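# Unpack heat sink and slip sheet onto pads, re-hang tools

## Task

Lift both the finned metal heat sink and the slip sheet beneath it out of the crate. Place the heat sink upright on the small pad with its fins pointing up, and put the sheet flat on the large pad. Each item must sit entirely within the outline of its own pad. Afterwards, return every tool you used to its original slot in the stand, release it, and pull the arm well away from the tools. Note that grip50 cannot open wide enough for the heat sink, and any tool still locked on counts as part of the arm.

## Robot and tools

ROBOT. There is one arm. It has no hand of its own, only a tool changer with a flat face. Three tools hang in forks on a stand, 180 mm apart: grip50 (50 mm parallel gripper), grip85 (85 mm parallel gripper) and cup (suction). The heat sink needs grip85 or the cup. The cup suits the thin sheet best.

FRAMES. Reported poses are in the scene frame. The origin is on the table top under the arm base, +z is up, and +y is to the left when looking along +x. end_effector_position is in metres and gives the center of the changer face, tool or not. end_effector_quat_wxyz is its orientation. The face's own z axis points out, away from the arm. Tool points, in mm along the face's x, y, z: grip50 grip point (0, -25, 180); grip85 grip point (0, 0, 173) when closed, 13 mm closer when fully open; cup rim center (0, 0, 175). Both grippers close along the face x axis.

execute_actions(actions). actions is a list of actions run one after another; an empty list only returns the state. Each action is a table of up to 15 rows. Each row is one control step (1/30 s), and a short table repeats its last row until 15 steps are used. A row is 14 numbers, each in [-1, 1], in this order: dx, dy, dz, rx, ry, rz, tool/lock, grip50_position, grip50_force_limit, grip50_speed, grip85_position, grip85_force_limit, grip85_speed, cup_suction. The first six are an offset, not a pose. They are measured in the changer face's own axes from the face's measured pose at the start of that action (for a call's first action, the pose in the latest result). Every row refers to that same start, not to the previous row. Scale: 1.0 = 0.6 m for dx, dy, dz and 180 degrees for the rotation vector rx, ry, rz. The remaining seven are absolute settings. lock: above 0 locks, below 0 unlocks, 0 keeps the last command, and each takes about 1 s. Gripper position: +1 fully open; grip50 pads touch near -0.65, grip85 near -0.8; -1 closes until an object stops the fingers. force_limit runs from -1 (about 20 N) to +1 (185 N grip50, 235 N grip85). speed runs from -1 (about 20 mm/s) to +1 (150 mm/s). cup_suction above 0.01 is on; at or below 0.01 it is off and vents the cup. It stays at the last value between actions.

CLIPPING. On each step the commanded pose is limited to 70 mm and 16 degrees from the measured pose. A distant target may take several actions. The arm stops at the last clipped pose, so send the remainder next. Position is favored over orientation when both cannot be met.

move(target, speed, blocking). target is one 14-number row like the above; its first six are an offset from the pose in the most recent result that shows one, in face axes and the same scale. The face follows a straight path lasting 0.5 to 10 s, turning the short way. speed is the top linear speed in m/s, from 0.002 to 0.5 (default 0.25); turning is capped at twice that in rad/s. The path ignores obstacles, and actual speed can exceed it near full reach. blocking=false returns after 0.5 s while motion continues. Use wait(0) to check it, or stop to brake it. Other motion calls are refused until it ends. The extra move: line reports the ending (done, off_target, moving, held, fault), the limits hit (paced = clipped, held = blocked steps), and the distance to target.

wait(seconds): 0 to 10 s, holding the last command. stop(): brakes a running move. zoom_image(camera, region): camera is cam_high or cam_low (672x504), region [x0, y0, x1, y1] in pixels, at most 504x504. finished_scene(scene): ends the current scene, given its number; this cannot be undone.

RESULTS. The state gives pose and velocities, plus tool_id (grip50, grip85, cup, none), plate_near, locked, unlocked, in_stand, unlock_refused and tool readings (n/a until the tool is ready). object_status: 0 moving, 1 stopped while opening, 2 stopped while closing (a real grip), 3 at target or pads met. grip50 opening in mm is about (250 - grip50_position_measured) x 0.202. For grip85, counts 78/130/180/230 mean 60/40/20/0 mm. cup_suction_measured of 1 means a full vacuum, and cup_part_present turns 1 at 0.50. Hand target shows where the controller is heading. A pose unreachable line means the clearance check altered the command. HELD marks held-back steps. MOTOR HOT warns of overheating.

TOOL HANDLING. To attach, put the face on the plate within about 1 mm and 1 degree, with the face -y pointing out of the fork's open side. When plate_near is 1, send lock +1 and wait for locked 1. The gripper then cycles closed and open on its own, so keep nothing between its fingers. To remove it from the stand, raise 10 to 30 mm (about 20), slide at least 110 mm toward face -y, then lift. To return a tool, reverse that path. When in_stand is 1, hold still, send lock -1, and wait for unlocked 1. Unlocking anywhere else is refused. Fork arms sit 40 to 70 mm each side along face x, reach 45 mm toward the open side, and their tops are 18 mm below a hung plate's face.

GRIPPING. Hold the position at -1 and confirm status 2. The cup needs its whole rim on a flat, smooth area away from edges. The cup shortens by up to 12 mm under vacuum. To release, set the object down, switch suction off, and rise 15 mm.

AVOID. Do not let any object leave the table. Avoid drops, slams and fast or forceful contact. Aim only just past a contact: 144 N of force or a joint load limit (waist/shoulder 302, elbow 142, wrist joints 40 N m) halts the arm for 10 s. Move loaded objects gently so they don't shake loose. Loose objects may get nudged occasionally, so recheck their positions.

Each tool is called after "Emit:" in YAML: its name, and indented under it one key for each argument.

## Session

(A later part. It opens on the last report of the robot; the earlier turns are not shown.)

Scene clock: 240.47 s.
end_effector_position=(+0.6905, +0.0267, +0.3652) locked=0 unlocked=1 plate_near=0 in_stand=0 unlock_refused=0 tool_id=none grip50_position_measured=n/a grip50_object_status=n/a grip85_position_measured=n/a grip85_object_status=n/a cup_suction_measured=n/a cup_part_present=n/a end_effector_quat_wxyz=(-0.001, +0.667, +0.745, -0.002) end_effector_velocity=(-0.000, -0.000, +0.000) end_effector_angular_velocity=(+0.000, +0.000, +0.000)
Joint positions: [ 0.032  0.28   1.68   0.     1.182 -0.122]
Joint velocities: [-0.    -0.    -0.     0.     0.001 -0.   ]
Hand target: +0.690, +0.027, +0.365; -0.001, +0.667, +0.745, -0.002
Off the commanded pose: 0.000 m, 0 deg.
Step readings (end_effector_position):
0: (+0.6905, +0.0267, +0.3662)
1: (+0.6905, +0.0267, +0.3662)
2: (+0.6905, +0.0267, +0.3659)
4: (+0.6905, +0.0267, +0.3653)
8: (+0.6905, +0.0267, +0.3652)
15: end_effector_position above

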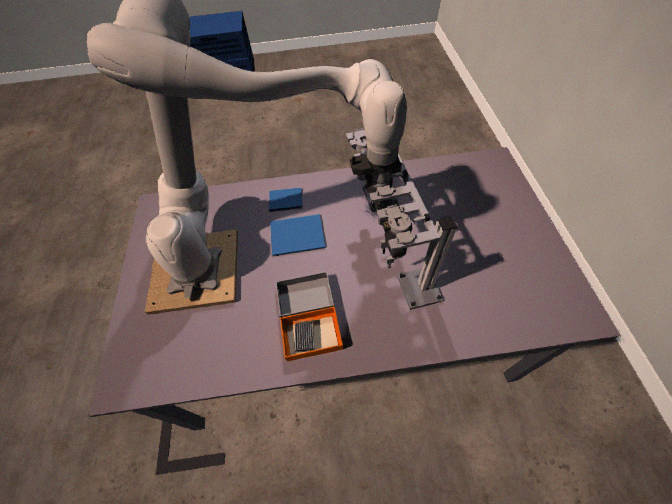

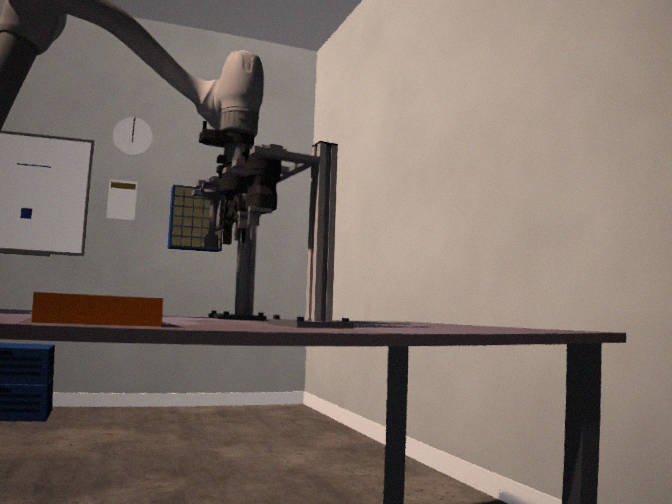

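Emit:
execute_actions:
  actions:
    - [[0,0,0.0008,0,0,0,0,1,0,0,1,0,0,0],[0,0,0.0014,0,0,0,0,1,0,0,1,0,0,0]]

Scene clock: 243.73 s.
end_effector_position=(+0.6905, +0.0267, +0.3644) locked=0 unlocked=1 plate_near=0 in_stand=0 unlock_refused=0 tool_id=none grip50_position_measured=n/a grip50_object_status=n/a grip85_position_measured=n/a grip85_object_status=n/a cup_suction_measured=n/a cup_part_present=n/a end_effector_quat_wxyz=(-0.001, +0.667, +0.745, -0.002) end_effector_velocity=(-0.000, +0.000, -0.000) end_effector_angular_velocity=(+0.000, +0.000, +0.001)
Joint positions: [ 0.032  0.28   1.68   0.     1.181 -0.122]
Joint velocities: [ 0.    -0.     0.     0.     0.    -0.001]
Hand target: +0.690, +0.027, +0.364; -0.001, +0.667, +0.745, -0.002
Off the commanded pose: 0.000 m, 0 deg.
Step readings (end_effector_position):
0: (+0.6905, +0.0267, +0.3652)
1: (+0.6905, +0.0267, +0.3652)
2: (+0.6906, +0.0267, +0.3652)
4: (+0.6906, +0.0267, +0.3648)
8: (+0.6905, +0.0267, +0.3645)
15: end_effector_position above

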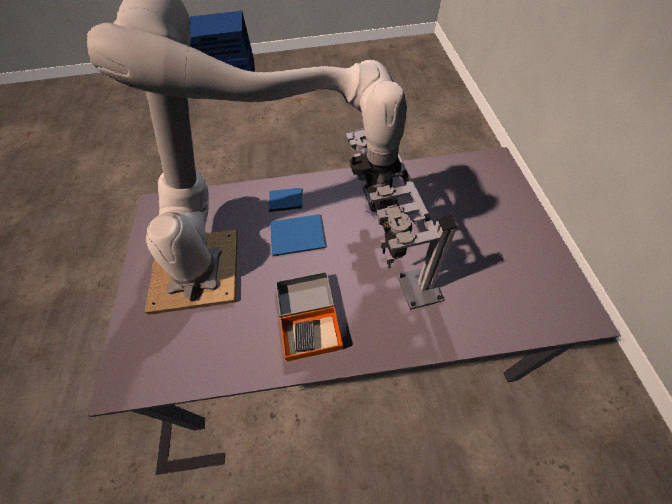

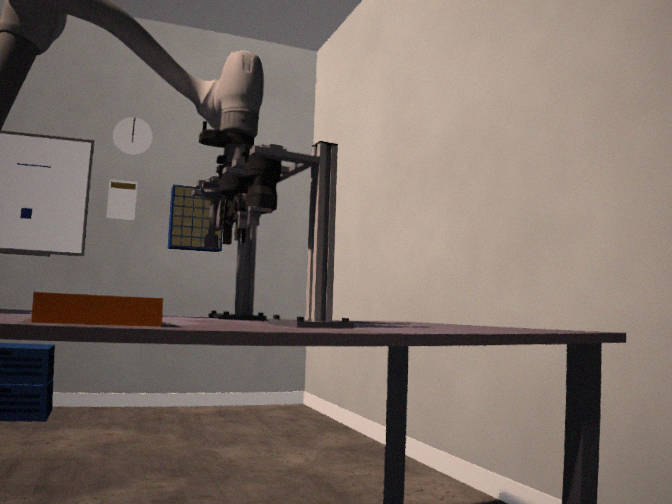

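Emit:
execute_actions:
  actions:
    - [[0,0,0.0006,0,0,0,0,1,0,0,1,0,0,0],[0,0,0.0011,0,0,0,0,1,0,0,1,0,0,0]]

Scene clock: 246.13 s.
end_effector_position=(+0.6905, +0.0267, +0.3637) locked=0 unlocked=1 plate_near=0 in_stand=1 unlock_refused=0 tool_id=none grip50_position_measured=n/a grip50_object_status=n/a grip85_position_measured=n/a grip85_object_status=n/a cup_suction_measured=n/a cup_part_present=n/a end_effector_quat_wxyz=(-0.001, +0.667, +0.745, -0.002) end_effector_velocity=(+0.000, +0.000, -0.001) end_effector_angular_velocity=(+0.001, +0.001, -0.001)
Joint positions: [ 0.032  0.281  1.681  0.     1.179 -0.122]
Joint velocities: [ 0.     0.001  0.     0.001 -0.     0.001]
Hand target: +0.690, +0.027, +0.364; -0.001, +0.667, +0.745, -0.002
Off the commanded pose: 0.000 m, 0 deg.
Step readings (end_effector_position):
0: (+0.6905, +0.0267, +0.3644)
1: (+0.6905, +0.0267, +0.3644)
2: (+0.6905, +0.0267, +0.3642)
4: (+0.6905, +0.0267, +0.3638)
8: (+0.6905, +0.0267, +0.3637)
15: end_effector_position above

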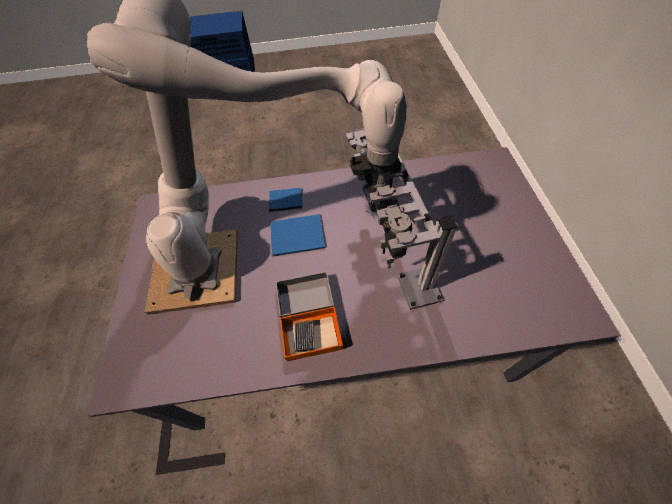

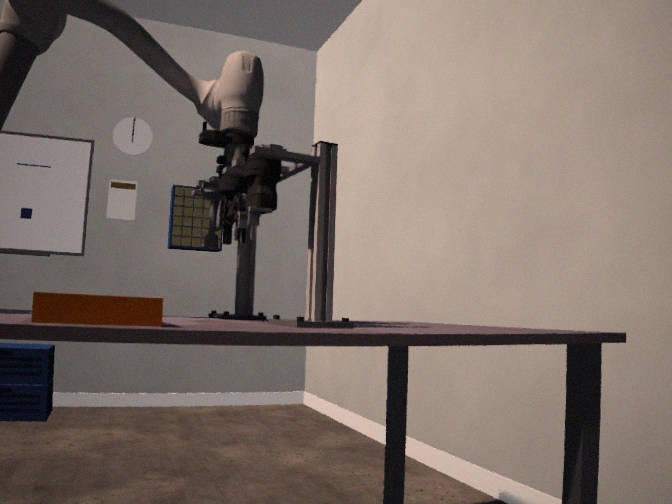

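in_stand=1 now. Continue.

Emit:
execute_actions:
  actions:
    - [[0,0,0.0006,0,0,0,0,1,0,0,1,0,0,0],[0,0,0.0012,0,0,0,0,1,0,0,1,0,0,0]]

Scene clock: 248.50 s.
end_effector_position=(+0.6905, +0.0267, +0.3630) locked=0 unlocked=1 plate_near=0 in_stand=1 unlock_refused=0 tool_id=none grip50_position_measured=n/a grip50_object_status=n/a grip85_position_measured=n/a grip85_object_status=n/a cup_suction_measured=n/a cup_part_present=n/a end_effector_quat_wxyz=(-0.001, +0.667, +0.745, -0.002) end_effector_velocity=(-0.000, +0.000, -0.000) end_effector_angular_velocity=(+0.000, +0.001, -0.000)
Joint positions: [ 0.032  0.281  1.682  0.     1.178 -0.122]
Joint velocities: [0. 0. 0. 0. 0. 0.]
Hand target: +0.690, +0.027, +0.363; -0.001, +0.667, +0.745, -0.002
Off the commanded pose: 0.000 m, 0 deg.
Step readings (end_effector_position):
0: (+0.6905, +0.0267, +0.3637)
1: (+0.6905, +0.0267, +0.3637)
2: (+0.6905, +0.0267, +0.3637)
4: (+0.6905, +0.0267, +0.3632)
8: (+0.6905, +0.0267, +0.3631)
15: end_effector_position above

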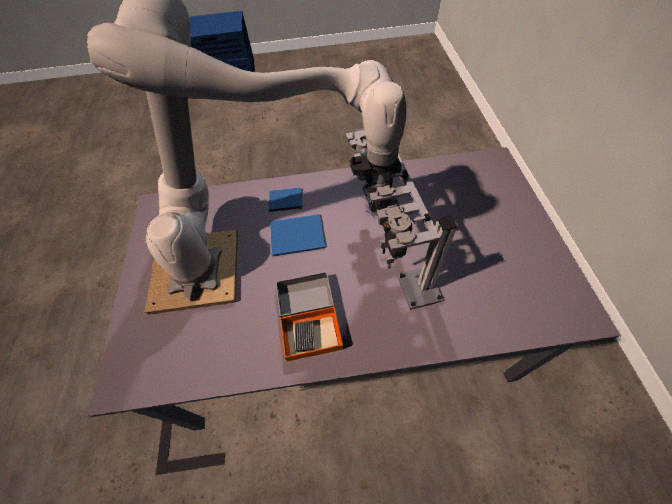

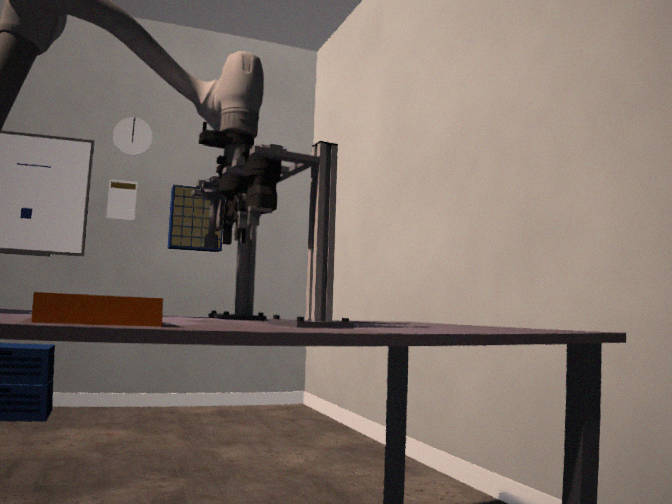

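Emit:
execute_actions:
  actions:
    - [[0,0,0.0006,0,0,0,0,1,0,0,1,0,0,0],[0,0,0.0012,0,0,0,0,1,0,0,1,0,0,0]]

Scene clock: 250.70 s.
end_effector_position=(+0.6905, +0.0267, +0.3623) locked=0 unlocked=1 plate_near=0 in_stand=1 unlock_refused=0 tool_id=none grip50_position_measured=n/a grip50_object_status=n/a grip85_position_measured=n/a grip85_object_status=n/a cup_suction_measured=n/a cup_part_present=n/a end_effector_quat_wxyz=(-0.001, +0.667, +0.745, -0.002) end_effector_velocity=(-0.000, +0.000, +0.000) end_effector_angular_velocity=(-0.000, +0.000, -0.000)
Joint positions: [ 0.032  0.282  1.683  0.     1.177 -0.122]
Joint velocities: [ 0.  0. -0. -0.  0.  0.]
Hand target: +0.690, +0.027, +0.362; -0.001, +0.667, +0.745, -0.002
Off the commanded pose: 0.000 m, 0 deg.
Step readings (end_effector_position):
0: (+0.6905, +0.0267, +0.3630)
1: (+0.6905, +0.0267, +0.3630)
2: (+0.6905, +0.0267, +0.3629)
4: (+0.6905, +0.0267, +0.3623)
8: (+0.6905, +0.0267, +0.3623)
15: end_effector_position above

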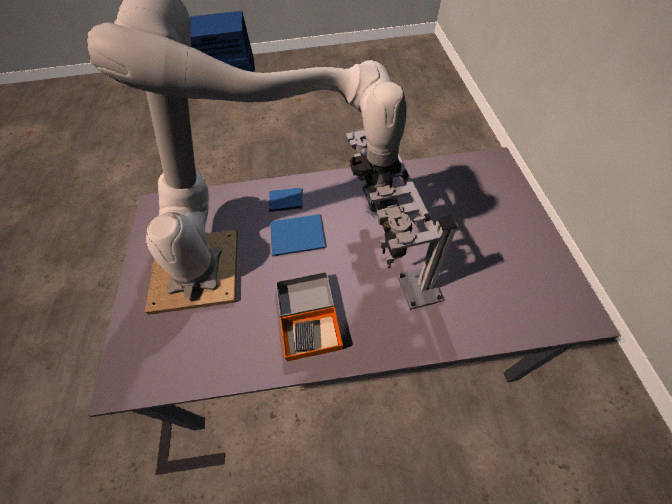

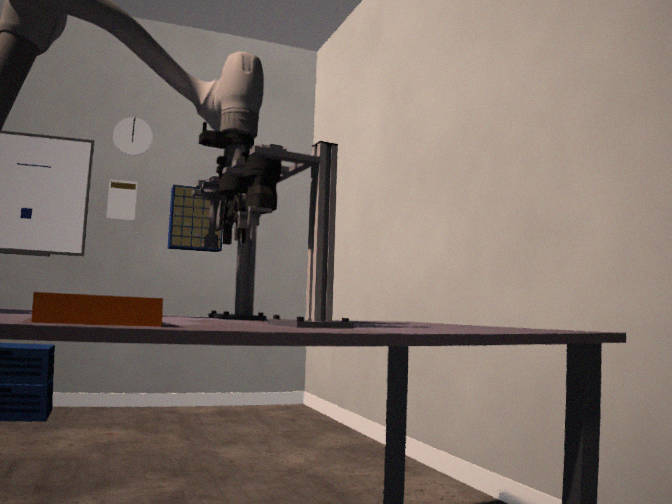

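Emit:
execute_actions:
  actions:
    - [[0,0,0.0005,0,0,0,0,1,0,0,1,0,0,0],[0,0,0.001,0,0,0,0,1,0,0,1,0,0,0]]

Scene clock: 253.00 s.
end_effector_position=(+0.6904, +0.0267, +0.3617) locked=0 unlocked=1 plate_near=0 in_stand=1 unlock_refused=0 tool_id=none grip50_position_measured=n/a grip50_object_status=n/a grip85_position_measured=n/a grip85_object_status=n/a cup_suction_measured=n/a cup_part_present=n/a end_effector_quat_wxyz=(-0.001, +0.667, +0.745, -0.002) end_effector_velocity=(+0.000, +0.000, +0.000) end_effector_angular_velocity=(+0.000, +0.000, -0.001)
Joint positions: [ 0.032  0.282  1.683  0.     1.176 -0.122]
Joint velocities: [ 0.     0.    -0.     0.     0.     0.001]
Hand target: +0.690, +0.027, +0.362; -0.001, +0.667, +0.745, -0.002
Off the commanded pose: 0.000 m, 0 deg.
Step readings (end_effector_position):
0: (+0.6905, +0.0267, +0.3623)
1: (+0.6905, +0.0267, +0.3623)
2: (+0.6904, +0.0267, +0.3622)
4: (+0.6904, +0.0267, +0.3618)
8: (+0.6904, +0.0267, +0.3617)
15: end_effector_position above

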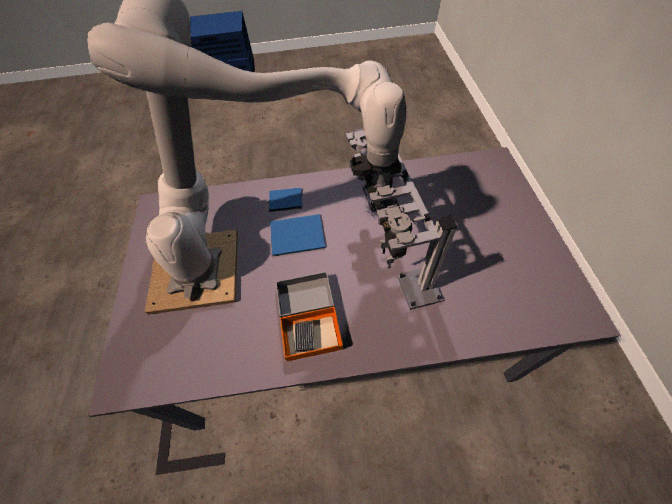

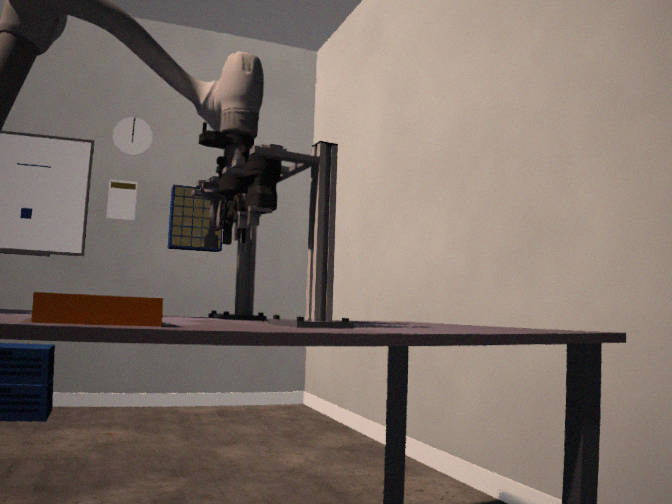

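Emit:
execute_actions:
  actions:
    - [[0,0,0.0005,0,0,0,0,1,0,0,1,0,0,0],[0,0,0.001,0,0,0,0,1,0,0,1,0,0,0]]

Scene clock: 255.00 s.
end_effector_position=(+0.6904, +0.0267, +0.3611) locked=0 unlocked=1 plate_near=1 in_stand=1 unlock_refused=0 tool_id=none grip50_position_measured=n/a grip50_object_status=n/a grip85_position_measured=n/a grip85_object_status=n/a cup_suction_measured=n/a cup_part_present=n/a end_effector_quat_wxyz=(-0.001, +0.667, +0.745, -0.002) end_effector_velocity=(-0.000, +0.000, -0.001) end_effector_angular_velocity=(-0.000, +0.001, -0.000)
Joint positions: [ 0.032  0.282  1.684  0.     1.175 -0.122]
Joint velocities: [ 0.     0.     0.    -0.    -0.     0.001]
Hand target: +0.690, +0.027, +0.361; -0.001, +0.667, +0.745, -0.002
Off the commanded pose: 0.000 m, 0 deg.
Step readings (end_effector_position):
0: (+0.6904, +0.0267, +0.3617)
1: (+0.6904, +0.0267, +0.3617)
2: (+0.6905, +0.0267, +0.3616)
4: (+0.6905, +0.0267, +0.3612)
8: (+0.6905, +0.0267, +0.3611)
15: end_effector_position above

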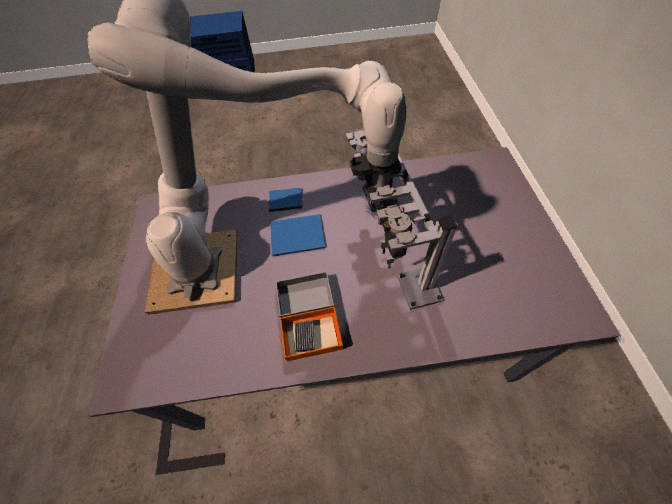

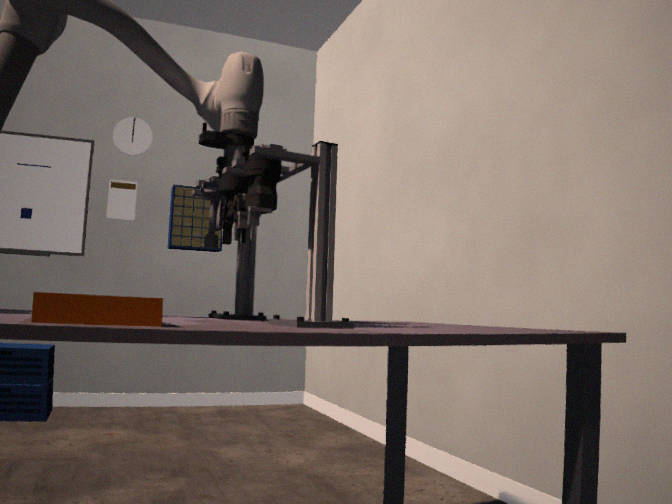

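Emit:
execute_actions:
  actions:
    - [[0,0,0,0,0,0,1,1,0,0,1,0,0,0]]

Emit:
zoom_image:
  camera: "cam_high"
  region: [265, 265, 365, 365]

Emit:
zoom_image:
  camera: "cam_high"
  region: [255, 175, 345, 265]

Scene clock: 258.97 s.
end_effector_position=(+0.6904, +0.0267, +0.3610) locked=0 unlocked=0 plate_near=1 in_stand=1 unlock_refused=0 tool_id=none grip50_position_measured=n/a grip50_object_status=n/a grip85_position_measured=n/a grip85_object_status=n/a cup_suction_measured=n/a cup_part_present=n/a end_effector_quat_wxyz=(-0.001, +0.667, +0.745, -0.002) end_effector_velocity=(-0.000, -0.000, -0.001) end_effector_angular_velocity=(+0.000, +0.003, -0.000)
Joint positions: [ 0.032  0.282  1.684  0.     1.175 -0.122]
Joint velocities: [-0.     0.001  0.001  0.     0.001  0.   ]
Hand target: +0.690, +0.027, +0.361; -0.001, +0.667, +0.745, -0.002
Off the commanded pose: 0.000 m, 0 deg.
Step readings (end_effector_position):
0: (+0.6904, +0.0267, +0.3611)
1: (+0.6904, +0.0267, +0.3611)
2: (+0.6904, +0.0267, +0.3611)
4: (+0.6904, +0.0267, +0.3611)
8: (+0.6904, +0.0267, +0.3611)
15: end_effector_position above

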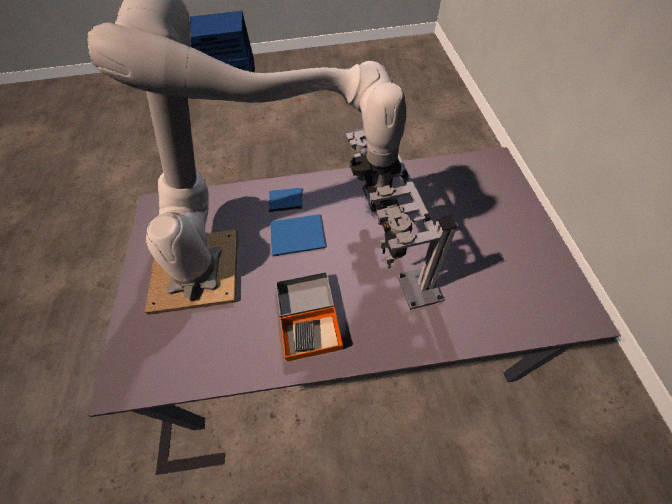

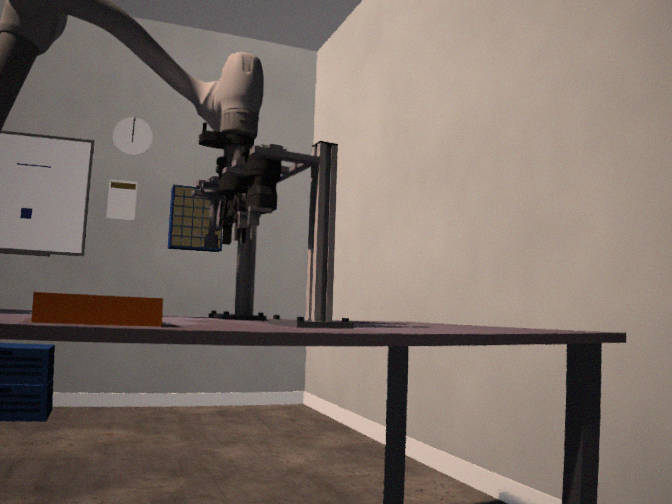

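Region (265, 265, 365, 365) of cam_high's 672x504 image, scaled by 5.040, with more detail than that image has.

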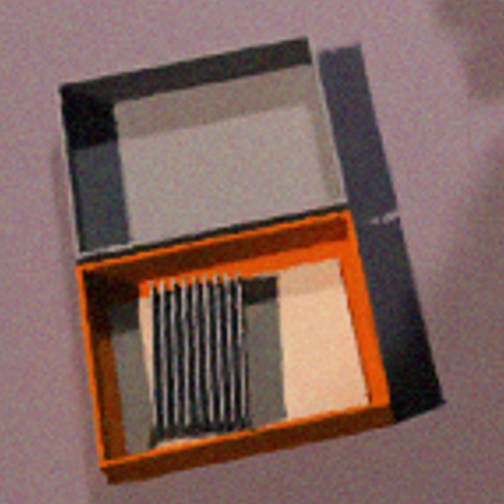

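Region (255, 175, 345, 265) of cam_high's 672x504 image, scaled by 5.600, with more detail than that image has.

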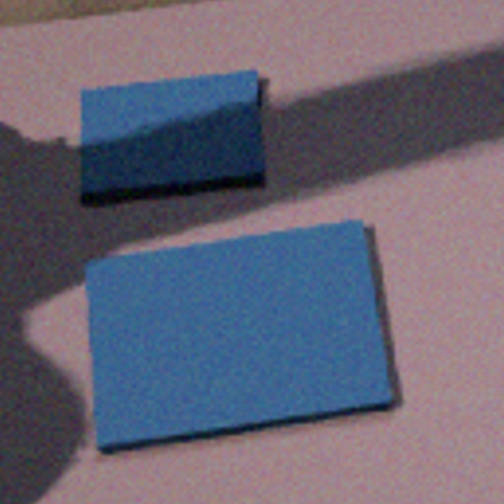

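Emit:
execute_actions:
  actions: []

Scene clock: 310.23 s.
end_effector_position=(+0.6904, +0.0267, +0.3611) locked=1 unlocked=0 plate_near=1 in_stand=1 unlock_refused=0 tool_id=grip85 grip50_position_measured=n/a grip50_object_status=n/a grip85_position_measured=3 grip85_object_status=3 cup_suction_measured=n/a cup_part_present=n/a end_effector_quat_wxyz=(-0.001, +0.667, +0.745, -0.002) end_effector_velocity=(-0.000, +0.000, -0.000) end_effector_angular_velocity=(+0.001, +0.001, -0.001)
Joint positions: [ 0.032  0.282  1.684  0.     1.175 -0.122]
Joint velocities: [-0.     0.     0.     0.001  0.     0.   ]
Hand target: +0.690, +0.027, +0.361; -0.001, +0.667, +0.745, -0.002
Off the commanded pose: 0.000 m, 0 deg.

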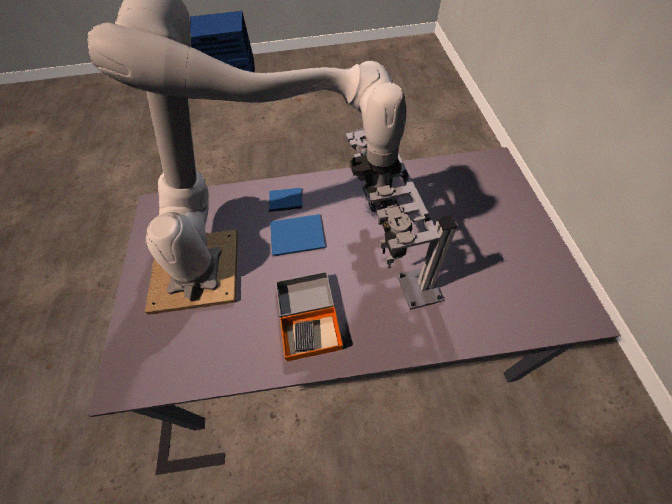

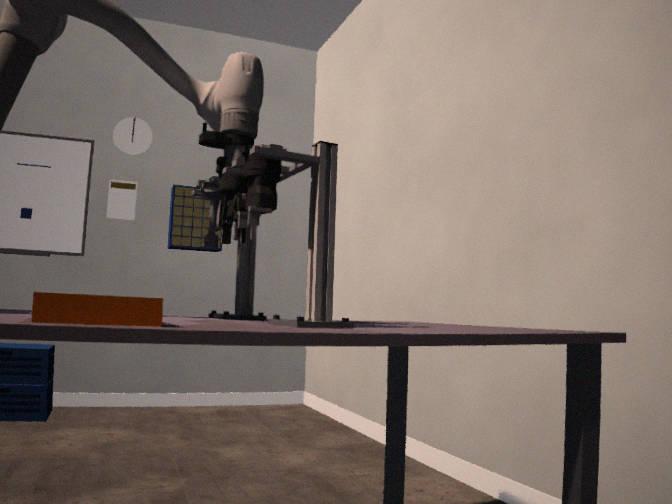

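Emit:
move:
  target: [0, 0, -0.0325, 0, 0, 0, 0, 1, 0, 0, 1, 0, 0, 0]
  speed: 0.06

Emit:
move:
  target: [0, -0.25, 0, 0, 0, 0, 0, 1, 0, 0, 1, 0, 0, 0]
  speed: 0.2

Scene clock: 318.40 s.
end_effector_position=(+0.6905, +0.0267, +0.3806) locked=1 unlocked=0 plate_near=1 in_stand=0 unlock_refused=0 tool_id=grip85 grip50_position_measured=n/a grip50_object_status=n/a grip85_position_measured=3 grip85_object_status=3 cup_suction_measured=n/a cup_part_present=n/a end_effector_quat_wxyz=(-0.001, +0.667, +0.745, -0.002) end_effector_velocity=(+0.000, -0.000, +0.000) end_effector_angular_velocity=(+0.000, -0.001, -0.001)
Joint positions: [ 0.032  0.271  1.662  0.     1.209 -0.122]
Joint velocities: [-0.    -0.    -0.     0.    -0.001  0.   ]
Hand target: +0.691, +0.027, +0.381; -0.001, +0.667, +0.745, -0.002
Off the commanded pose: 0.000 m, 0 deg.
move: done

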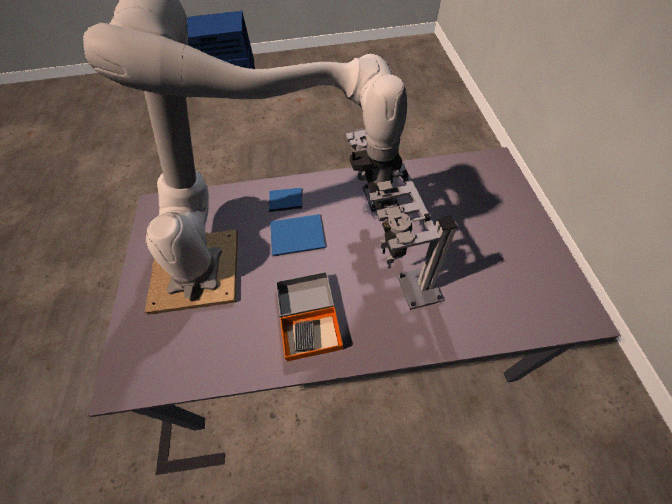

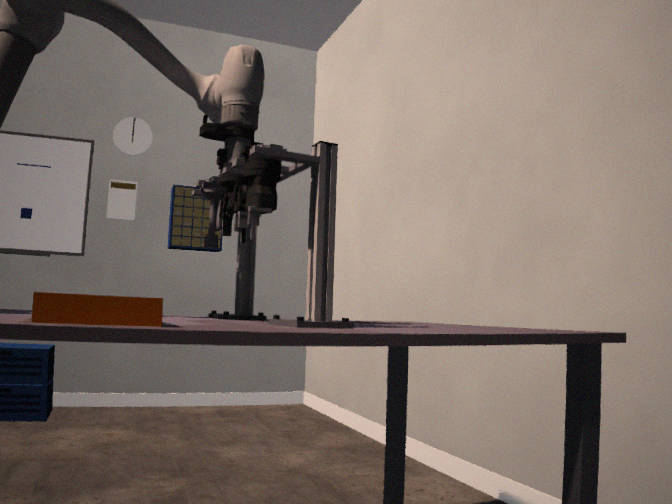

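Scene clock: 319.50 s.
end_effector_position=(+0.5414, +0.0103, +0.3811) locked=1 unlocked=0 plate_near=1 in_stand=0 unlock_refused=0 tool_id=grip85 grip50_position_measured=n/a grip50_object_status=n/a grip85_position_measured=3 grip85_object_status=3 cup_suction_measured=n/a cup_part_present=n/a end_effector_quat_wxyz=(-0.001, +0.667, +0.745, -0.002) end_effector_velocity=(+0.000, +0.000, +0.000) end_effector_angular_velocity=(+0.000, -0.001, +0.000)
Joint positions: [-0.001  0.04   1.935  0.     1.165 -0.155]
Joint velocities: [ 0.     0.    -0.     0.    -0.001 -0.001]
Hand target: +0.541, +0.010, +0.381; -0.001, +0.667, +0.745, -0.002
Off the commanded pose: 0.000 m, 0 deg.
move: done

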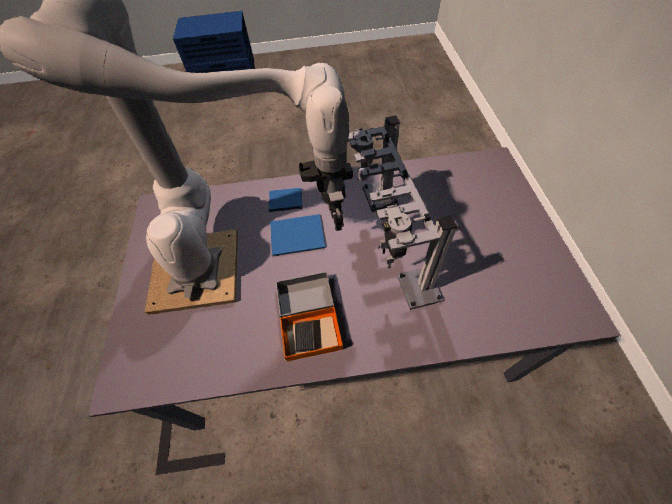

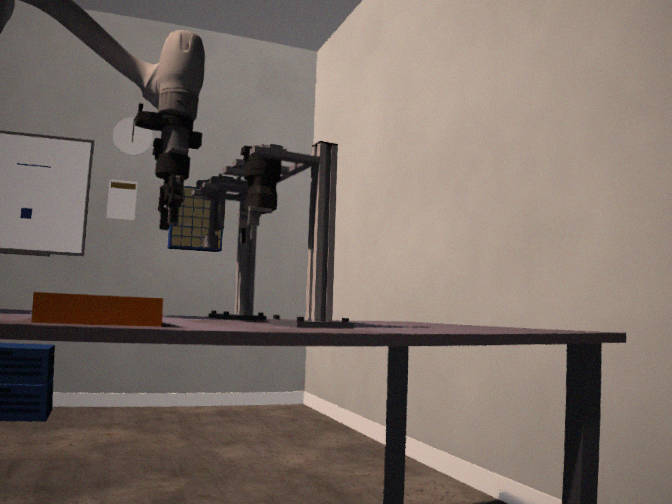

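Emit:
move:
  target: [-0.5149, -0.3158, 0.2183, 0, 0, 0.5544, 0, 1, 0, 0, 1, 0, 0, 0]
  speed: 0.4

Emit:
zoom_image:
  camera: "cam_high"
  region: [255, 265, 355, 365]

Emit:
zoom_image:
  camera: "cam_low"
  region: [0, 150, 190, 340]

Scene clock: 326.80 s.
end_effector_position=(+0.3867, -0.3173, +0.2509) locked=1 unlocked=0 plate_near=1 in_stand=0 unlock_refused=0 tool_id=grip85 grip50_position_measured=n/a grip50_object_status=n/a grip85_position_measured=3 grip85_object_status=3 cup_suction_measured=n/a cup_part_present=n/a end_effector_quat_wxyz=(-0.000, +1.000, -0.030, -0.002) end_effector_velocity=(-0.000, -0.001, +0.000) end_effector_angular_velocity=(-0.001, +0.000, +0.001)
Joint positions: [-0.714  0.1    2.145  0.002  0.897  0.872]
Joint velocities: [-0.    -0.    -0.    -0.001 -0.    -0.   ]
Hand target: +0.387, -0.317, +0.251; -0.000, +1.000, -0.030, -0.002
Off the commanded pose: 0.000 m, 0 deg.
move: done

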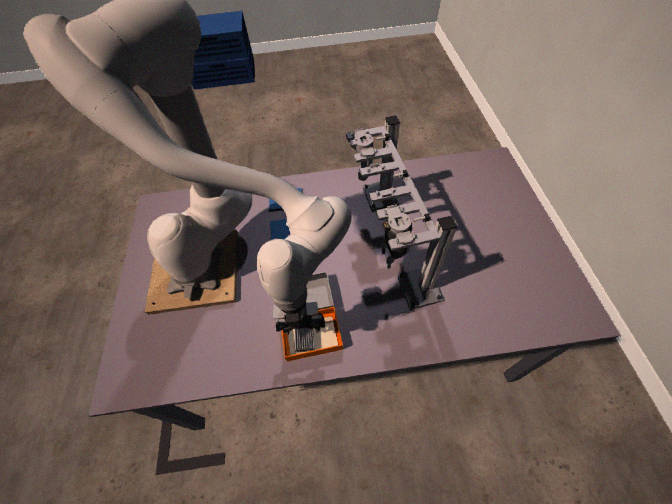

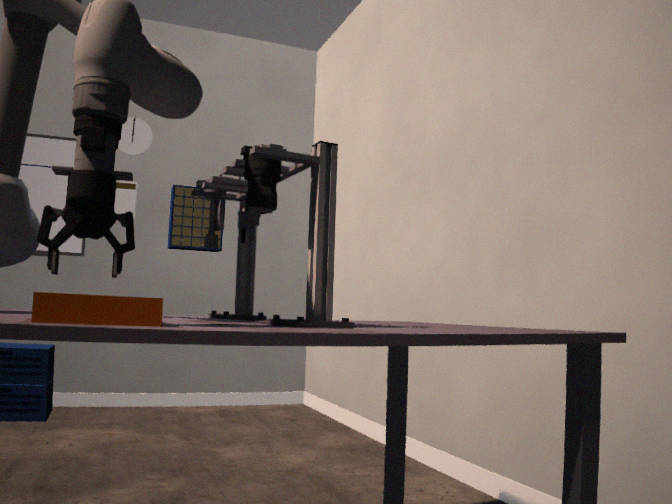

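Region (255, 265, 355, 365) of cam_high's 672x504 image, scaled by 5.040, with more detail than that image has.

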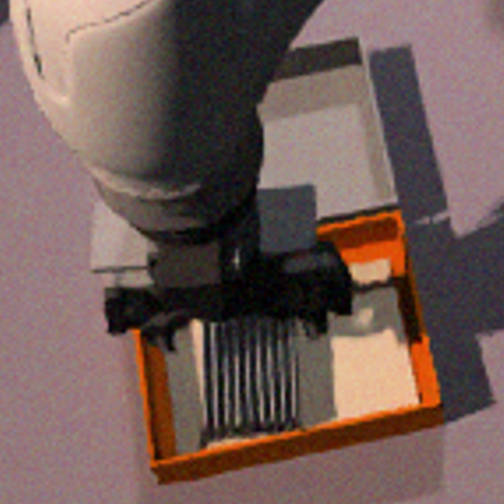

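Region (0, 150, 190, 340) of cam_low's 672x504 image, scaled by 2.653, with more detail than that image has.

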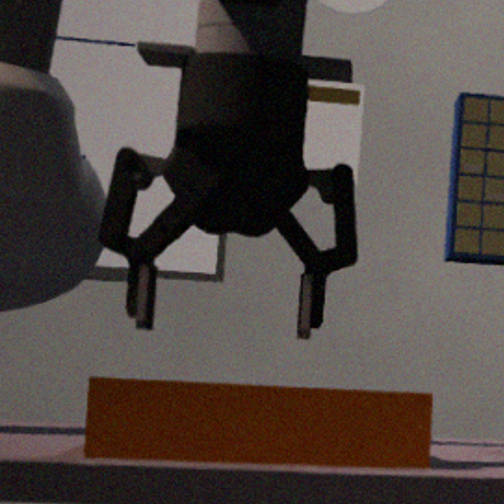

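Emit:
move:
  target: [0, 0, 0.078, 0, 0, 0, 0, 1, 0, 0, 1, 0, 0, 0]
  speed: 0.1

Emit:
zoom_image:
  camera: "cam_high"
  region: [265, 295, 355, 365]

Emit:
zoom_image:
  camera: "cam_low"
  region: [0, 150, 190, 340]

Scene clock: 342.10 s.
end_effector_position=(+0.3865, -0.3172, +0.2041) locked=1 unlocked=0 plate_near=1 in_stand=0 unlock_refused=0 tool_id=grip85 grip50_position_measured=n/a grip50_object_status=n/a grip85_position_measured=3 grip85_object_status=3 cup_suction_measured=n/a cup_part_present=n/a end_effector_quat_wxyz=(-0.000, +1.000, -0.030, -0.002) end_effector_velocity=(+0.000, -0.000, -0.000) end_effector_angular_velocity=(+0.001, +0.000, -0.001)
Joint positions: [-0.714  0.16   2.185  0.002  0.797  0.872]
Joint velocities: [-0.     0.001 -0.     0.001  0.001  0.   ]
Hand target: +0.387, -0.317, +0.204; -0.000, +1.000, -0.030, -0.002
Off the commanded pose: 0.000 m, 0 deg.
move: done

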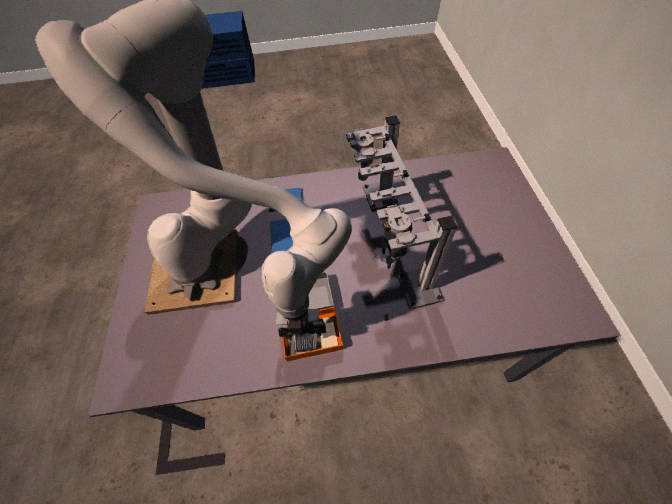

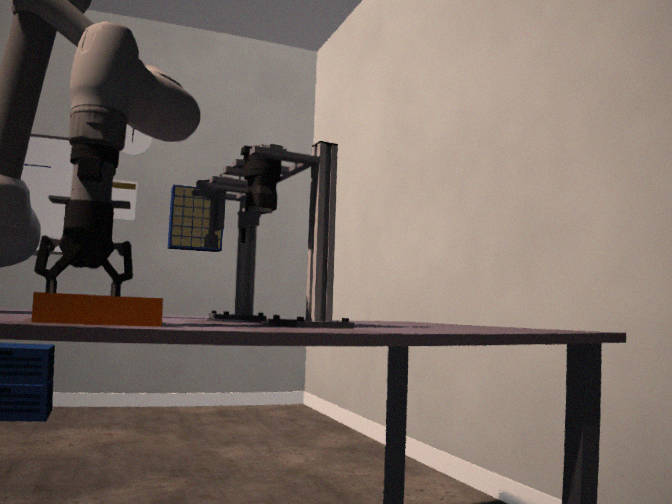

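Region (265, 295, 355, 365) of cam_high's 672x504 image, scaled by 5.600, with more detail than that image has.

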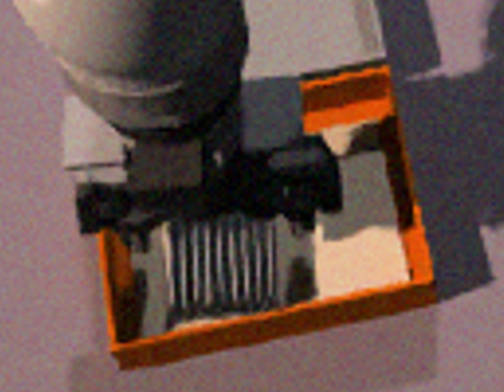

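Region (0, 150, 190, 340) of cam_low's 672x504 image, scaled by 2.653, with more detail than that image has.

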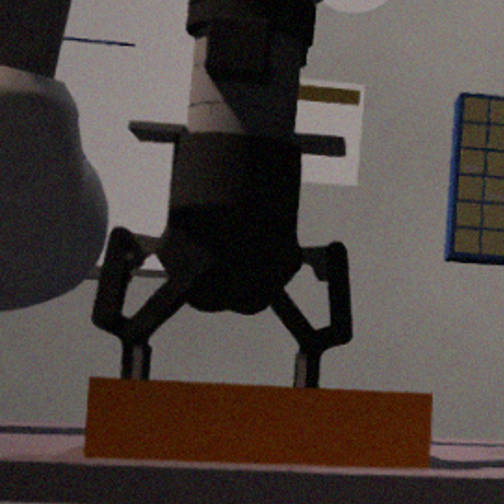

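Emit:
execute_actions:
  actions:
    - [[0,0,0.001,0,0,0,0,1,0,0,1,-0.4,0,0],[0,0,0.002,0,0,0,0,1,0,0,1,-0.4,0,0],[0,0,0.003,0,0,0,0,1,0,0,1,-0.4,0,0],[0,0,0.004,0,0,0,0,1,0,0,1,-0.4,0,0],[0,0,0.005,0,0,0,0,1,0,0,1,-0.4,0,0],[0,0,0.006,0,0,0,0,1,0,0,-1,-0.4,-0.3,0]]
    - [[0,0,0,0,0,0,0,1,0,0,-1,-0.4,-0.3,0]]

Scene clock: 349.83 s.
end_effector_position=(+0.3865, -0.3172, +0.2005) locked=1 unlocked=0 plate_near=1 in_stand=0 unlock_refused=0 tool_id=grip85 grip50_position_measured=n/a grip50_object_status=n/a grip85_position_measured=80 grip85_object_status=2 cup_suction_measured=n/a cup_part_present=n/a end_effector_quat_wxyz=(-0.000, +1.000, -0.030, -0.002) end_effector_velocity=(+0.000, -0.000, +0.000) end_effector_angular_velocity=(-0.001, -0.000, +0.001)
Joint positions: [-0.714  0.165  2.188  0.002  0.789  0.872]
Joint velocities: [ 0.    -0.    -0.001 -0.001 -0.    -0.   ]
Hand target: +0.386, -0.317, +0.200; -0.000, +1.000, -0.030, -0.002
Off the commanded pose: 0.000 m, 0 deg.
Step readings (end_effector_position; steps 1 to 15: 1st action; 16 to 30: 2nd action):
0: (+0.3865, -0.3173, +0.2041)
1: (+0.3865, -0.3173, +0.2041)
2: (+0.3866, -0.3174, +0.2039)
4: (+0.3867, -0.3174, +0.2028)
8: (+0.3865, -0.3172, +0.2005)
15: (+0.3865, -0.3172, +0.2005)
16: (+0.3865, -0.3172, +0.2005)
17: (+0.3865, -0.3172, +0.2005)
19: (+0.3865, -0.3172, +0.2005)
23: (+0.3865, -0.3172, +0.2005)
30: end_effector_position above

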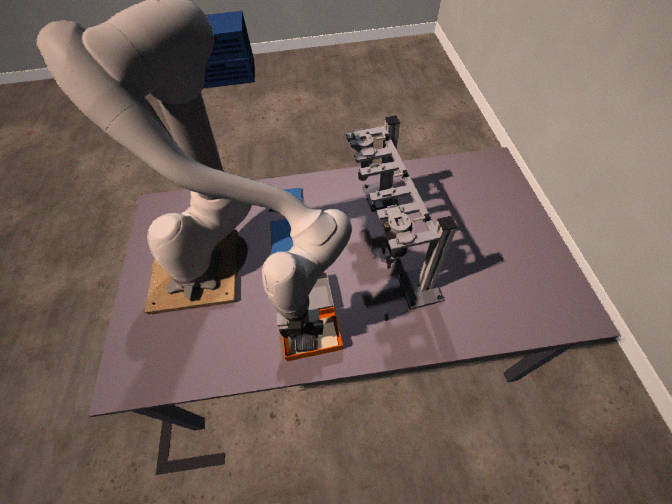

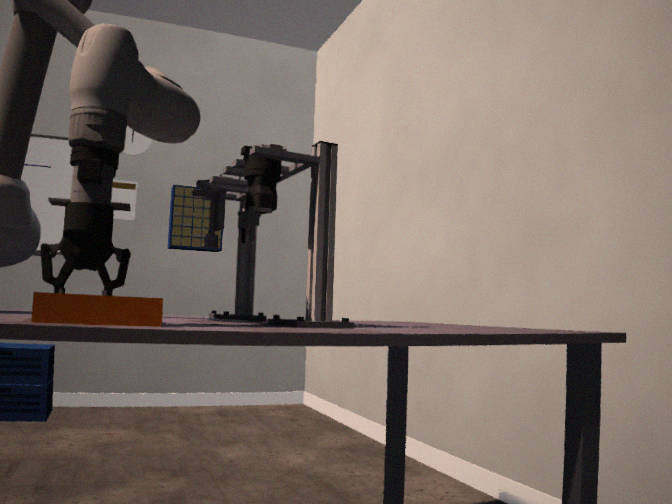

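Gripped (60 mm). Lift.

Emit:
move:
  target: [0, 0, -0.115, 0, 0, 0, 0, 1, 0, 0, -1, -0.4, -0.3, 0]
  speed: 0.15

Emit:
zoom_image:
  camera: "cam_low"
  region: [20, 200, 170, 335]

Scene clock: 353.70 s.
end_effector_position=(+0.3867, -0.3172, +0.2694) locked=1 unlocked=0 plate_near=1 in_stand=0 unlock_refused=0 tool_id=grip85 grip50_position_measured=n/a grip50_object_status=n/a grip85_position_measured=80 grip85_object_status=2 cup_suction_measured=n/a cup_part_present=n/a end_effector_quat_wxyz=(-0.000, +1.000, -0.030, -0.002) end_effector_velocity=(+0.000, -0.000, -0.000) end_effector_angular_velocity=(-0.000, +0.000, -0.000)
Joint positions: [-0.714  0.078  2.128  0.002  0.936  0.872]
Joint velocities: [ 0.     0.001 -0.001 -0.     0.     0.   ]
Hand target: +0.387, -0.317, +0.269; -0.000, +1.000, -0.030, -0.002
Off the commanded pose: 0.000 m, 0 deg.
move: done

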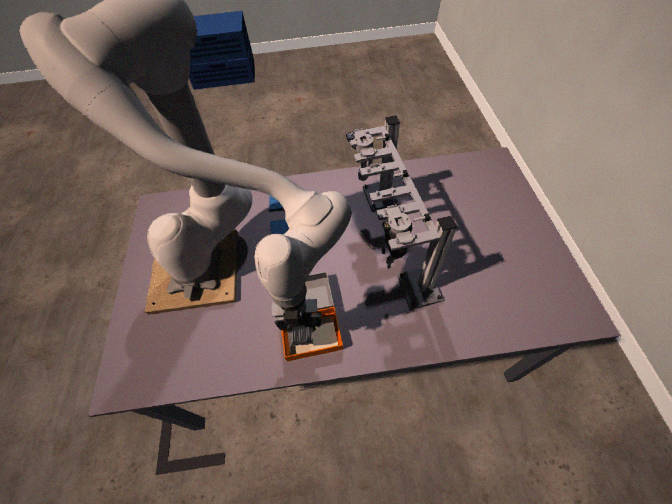

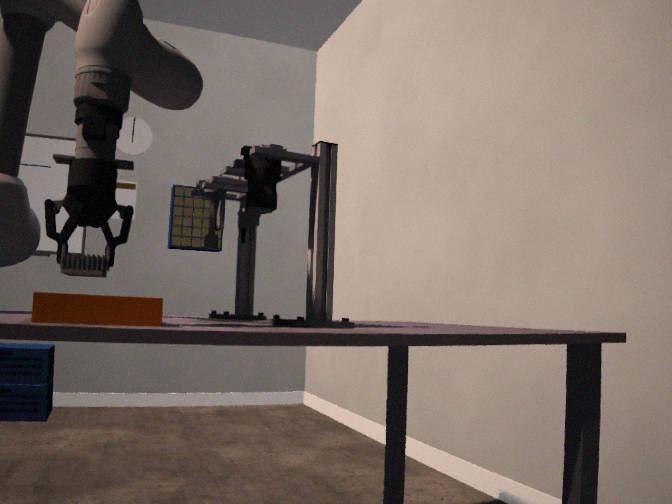

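Region (20, 200, 170, 335) of cam_low's 672x504 image, scaled by 3.360, with more detail than that image has; it fills the top 454 rows of this view, and the rest is white.

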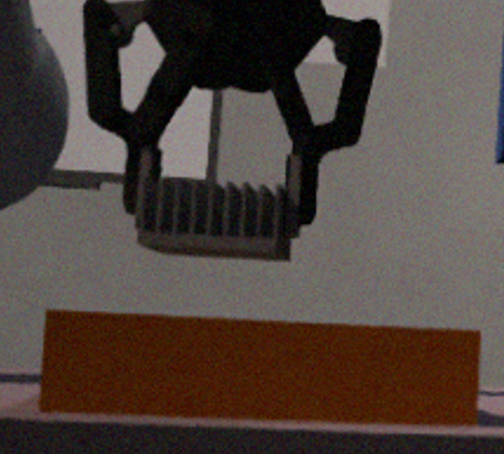

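Emit:
move:
  target: [-0.1044, -1.0, 0.049, 0, 0, -0.508, 0, 1, 0, 0, -1, -0.4, -0.3, 0]
  speed: 0.35

Scene clock: 366.73 s.
end_effector_position=(+0.3607, +0.2848, +0.2396) locked=1 unlocked=0 plate_near=1 in_stand=0 unlock_refused=0 tool_id=grip85 grip50_position_measured=n/a grip50_object_status=n/a grip85_position_measured=80 grip85_object_status=2 cup_suction_measured=n/a cup_part_present=n/a end_effector_quat_wxyz=(-0.001, +0.720, +0.694, -0.002) end_effector_velocity=(-0.000, +0.000, +0.000) end_effector_angular_velocity=(+0.001, +0.000, -0.000)
Joint positions: [ 0.639  0.051  2.224 -0.002  0.866  0.631]
Joint velocities: [ 0.001 -0.001 -0.     0.001  0.001  0.   ]
Hand target: +0.361, +0.285, +0.240; -0.001, +0.720, +0.694, -0.002
Off the commanded pose: 0.001 m, 0 deg.
move: done

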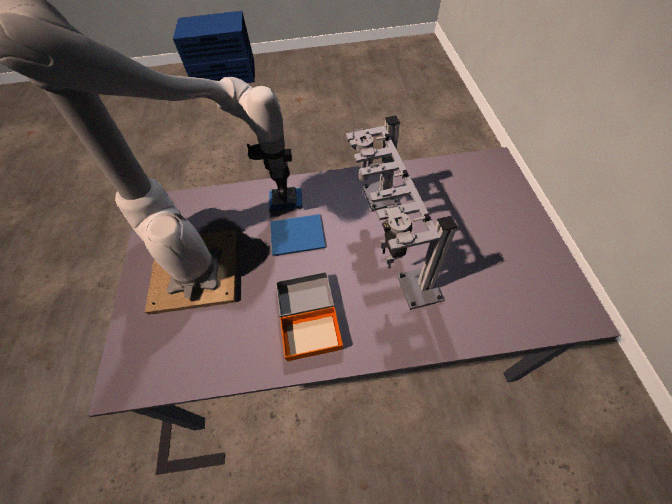

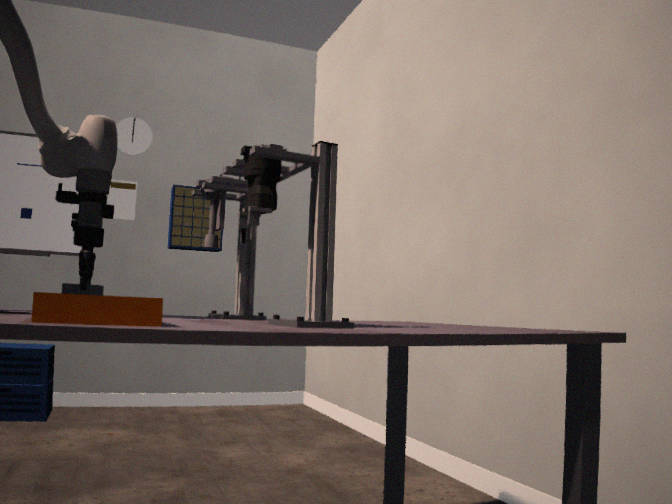

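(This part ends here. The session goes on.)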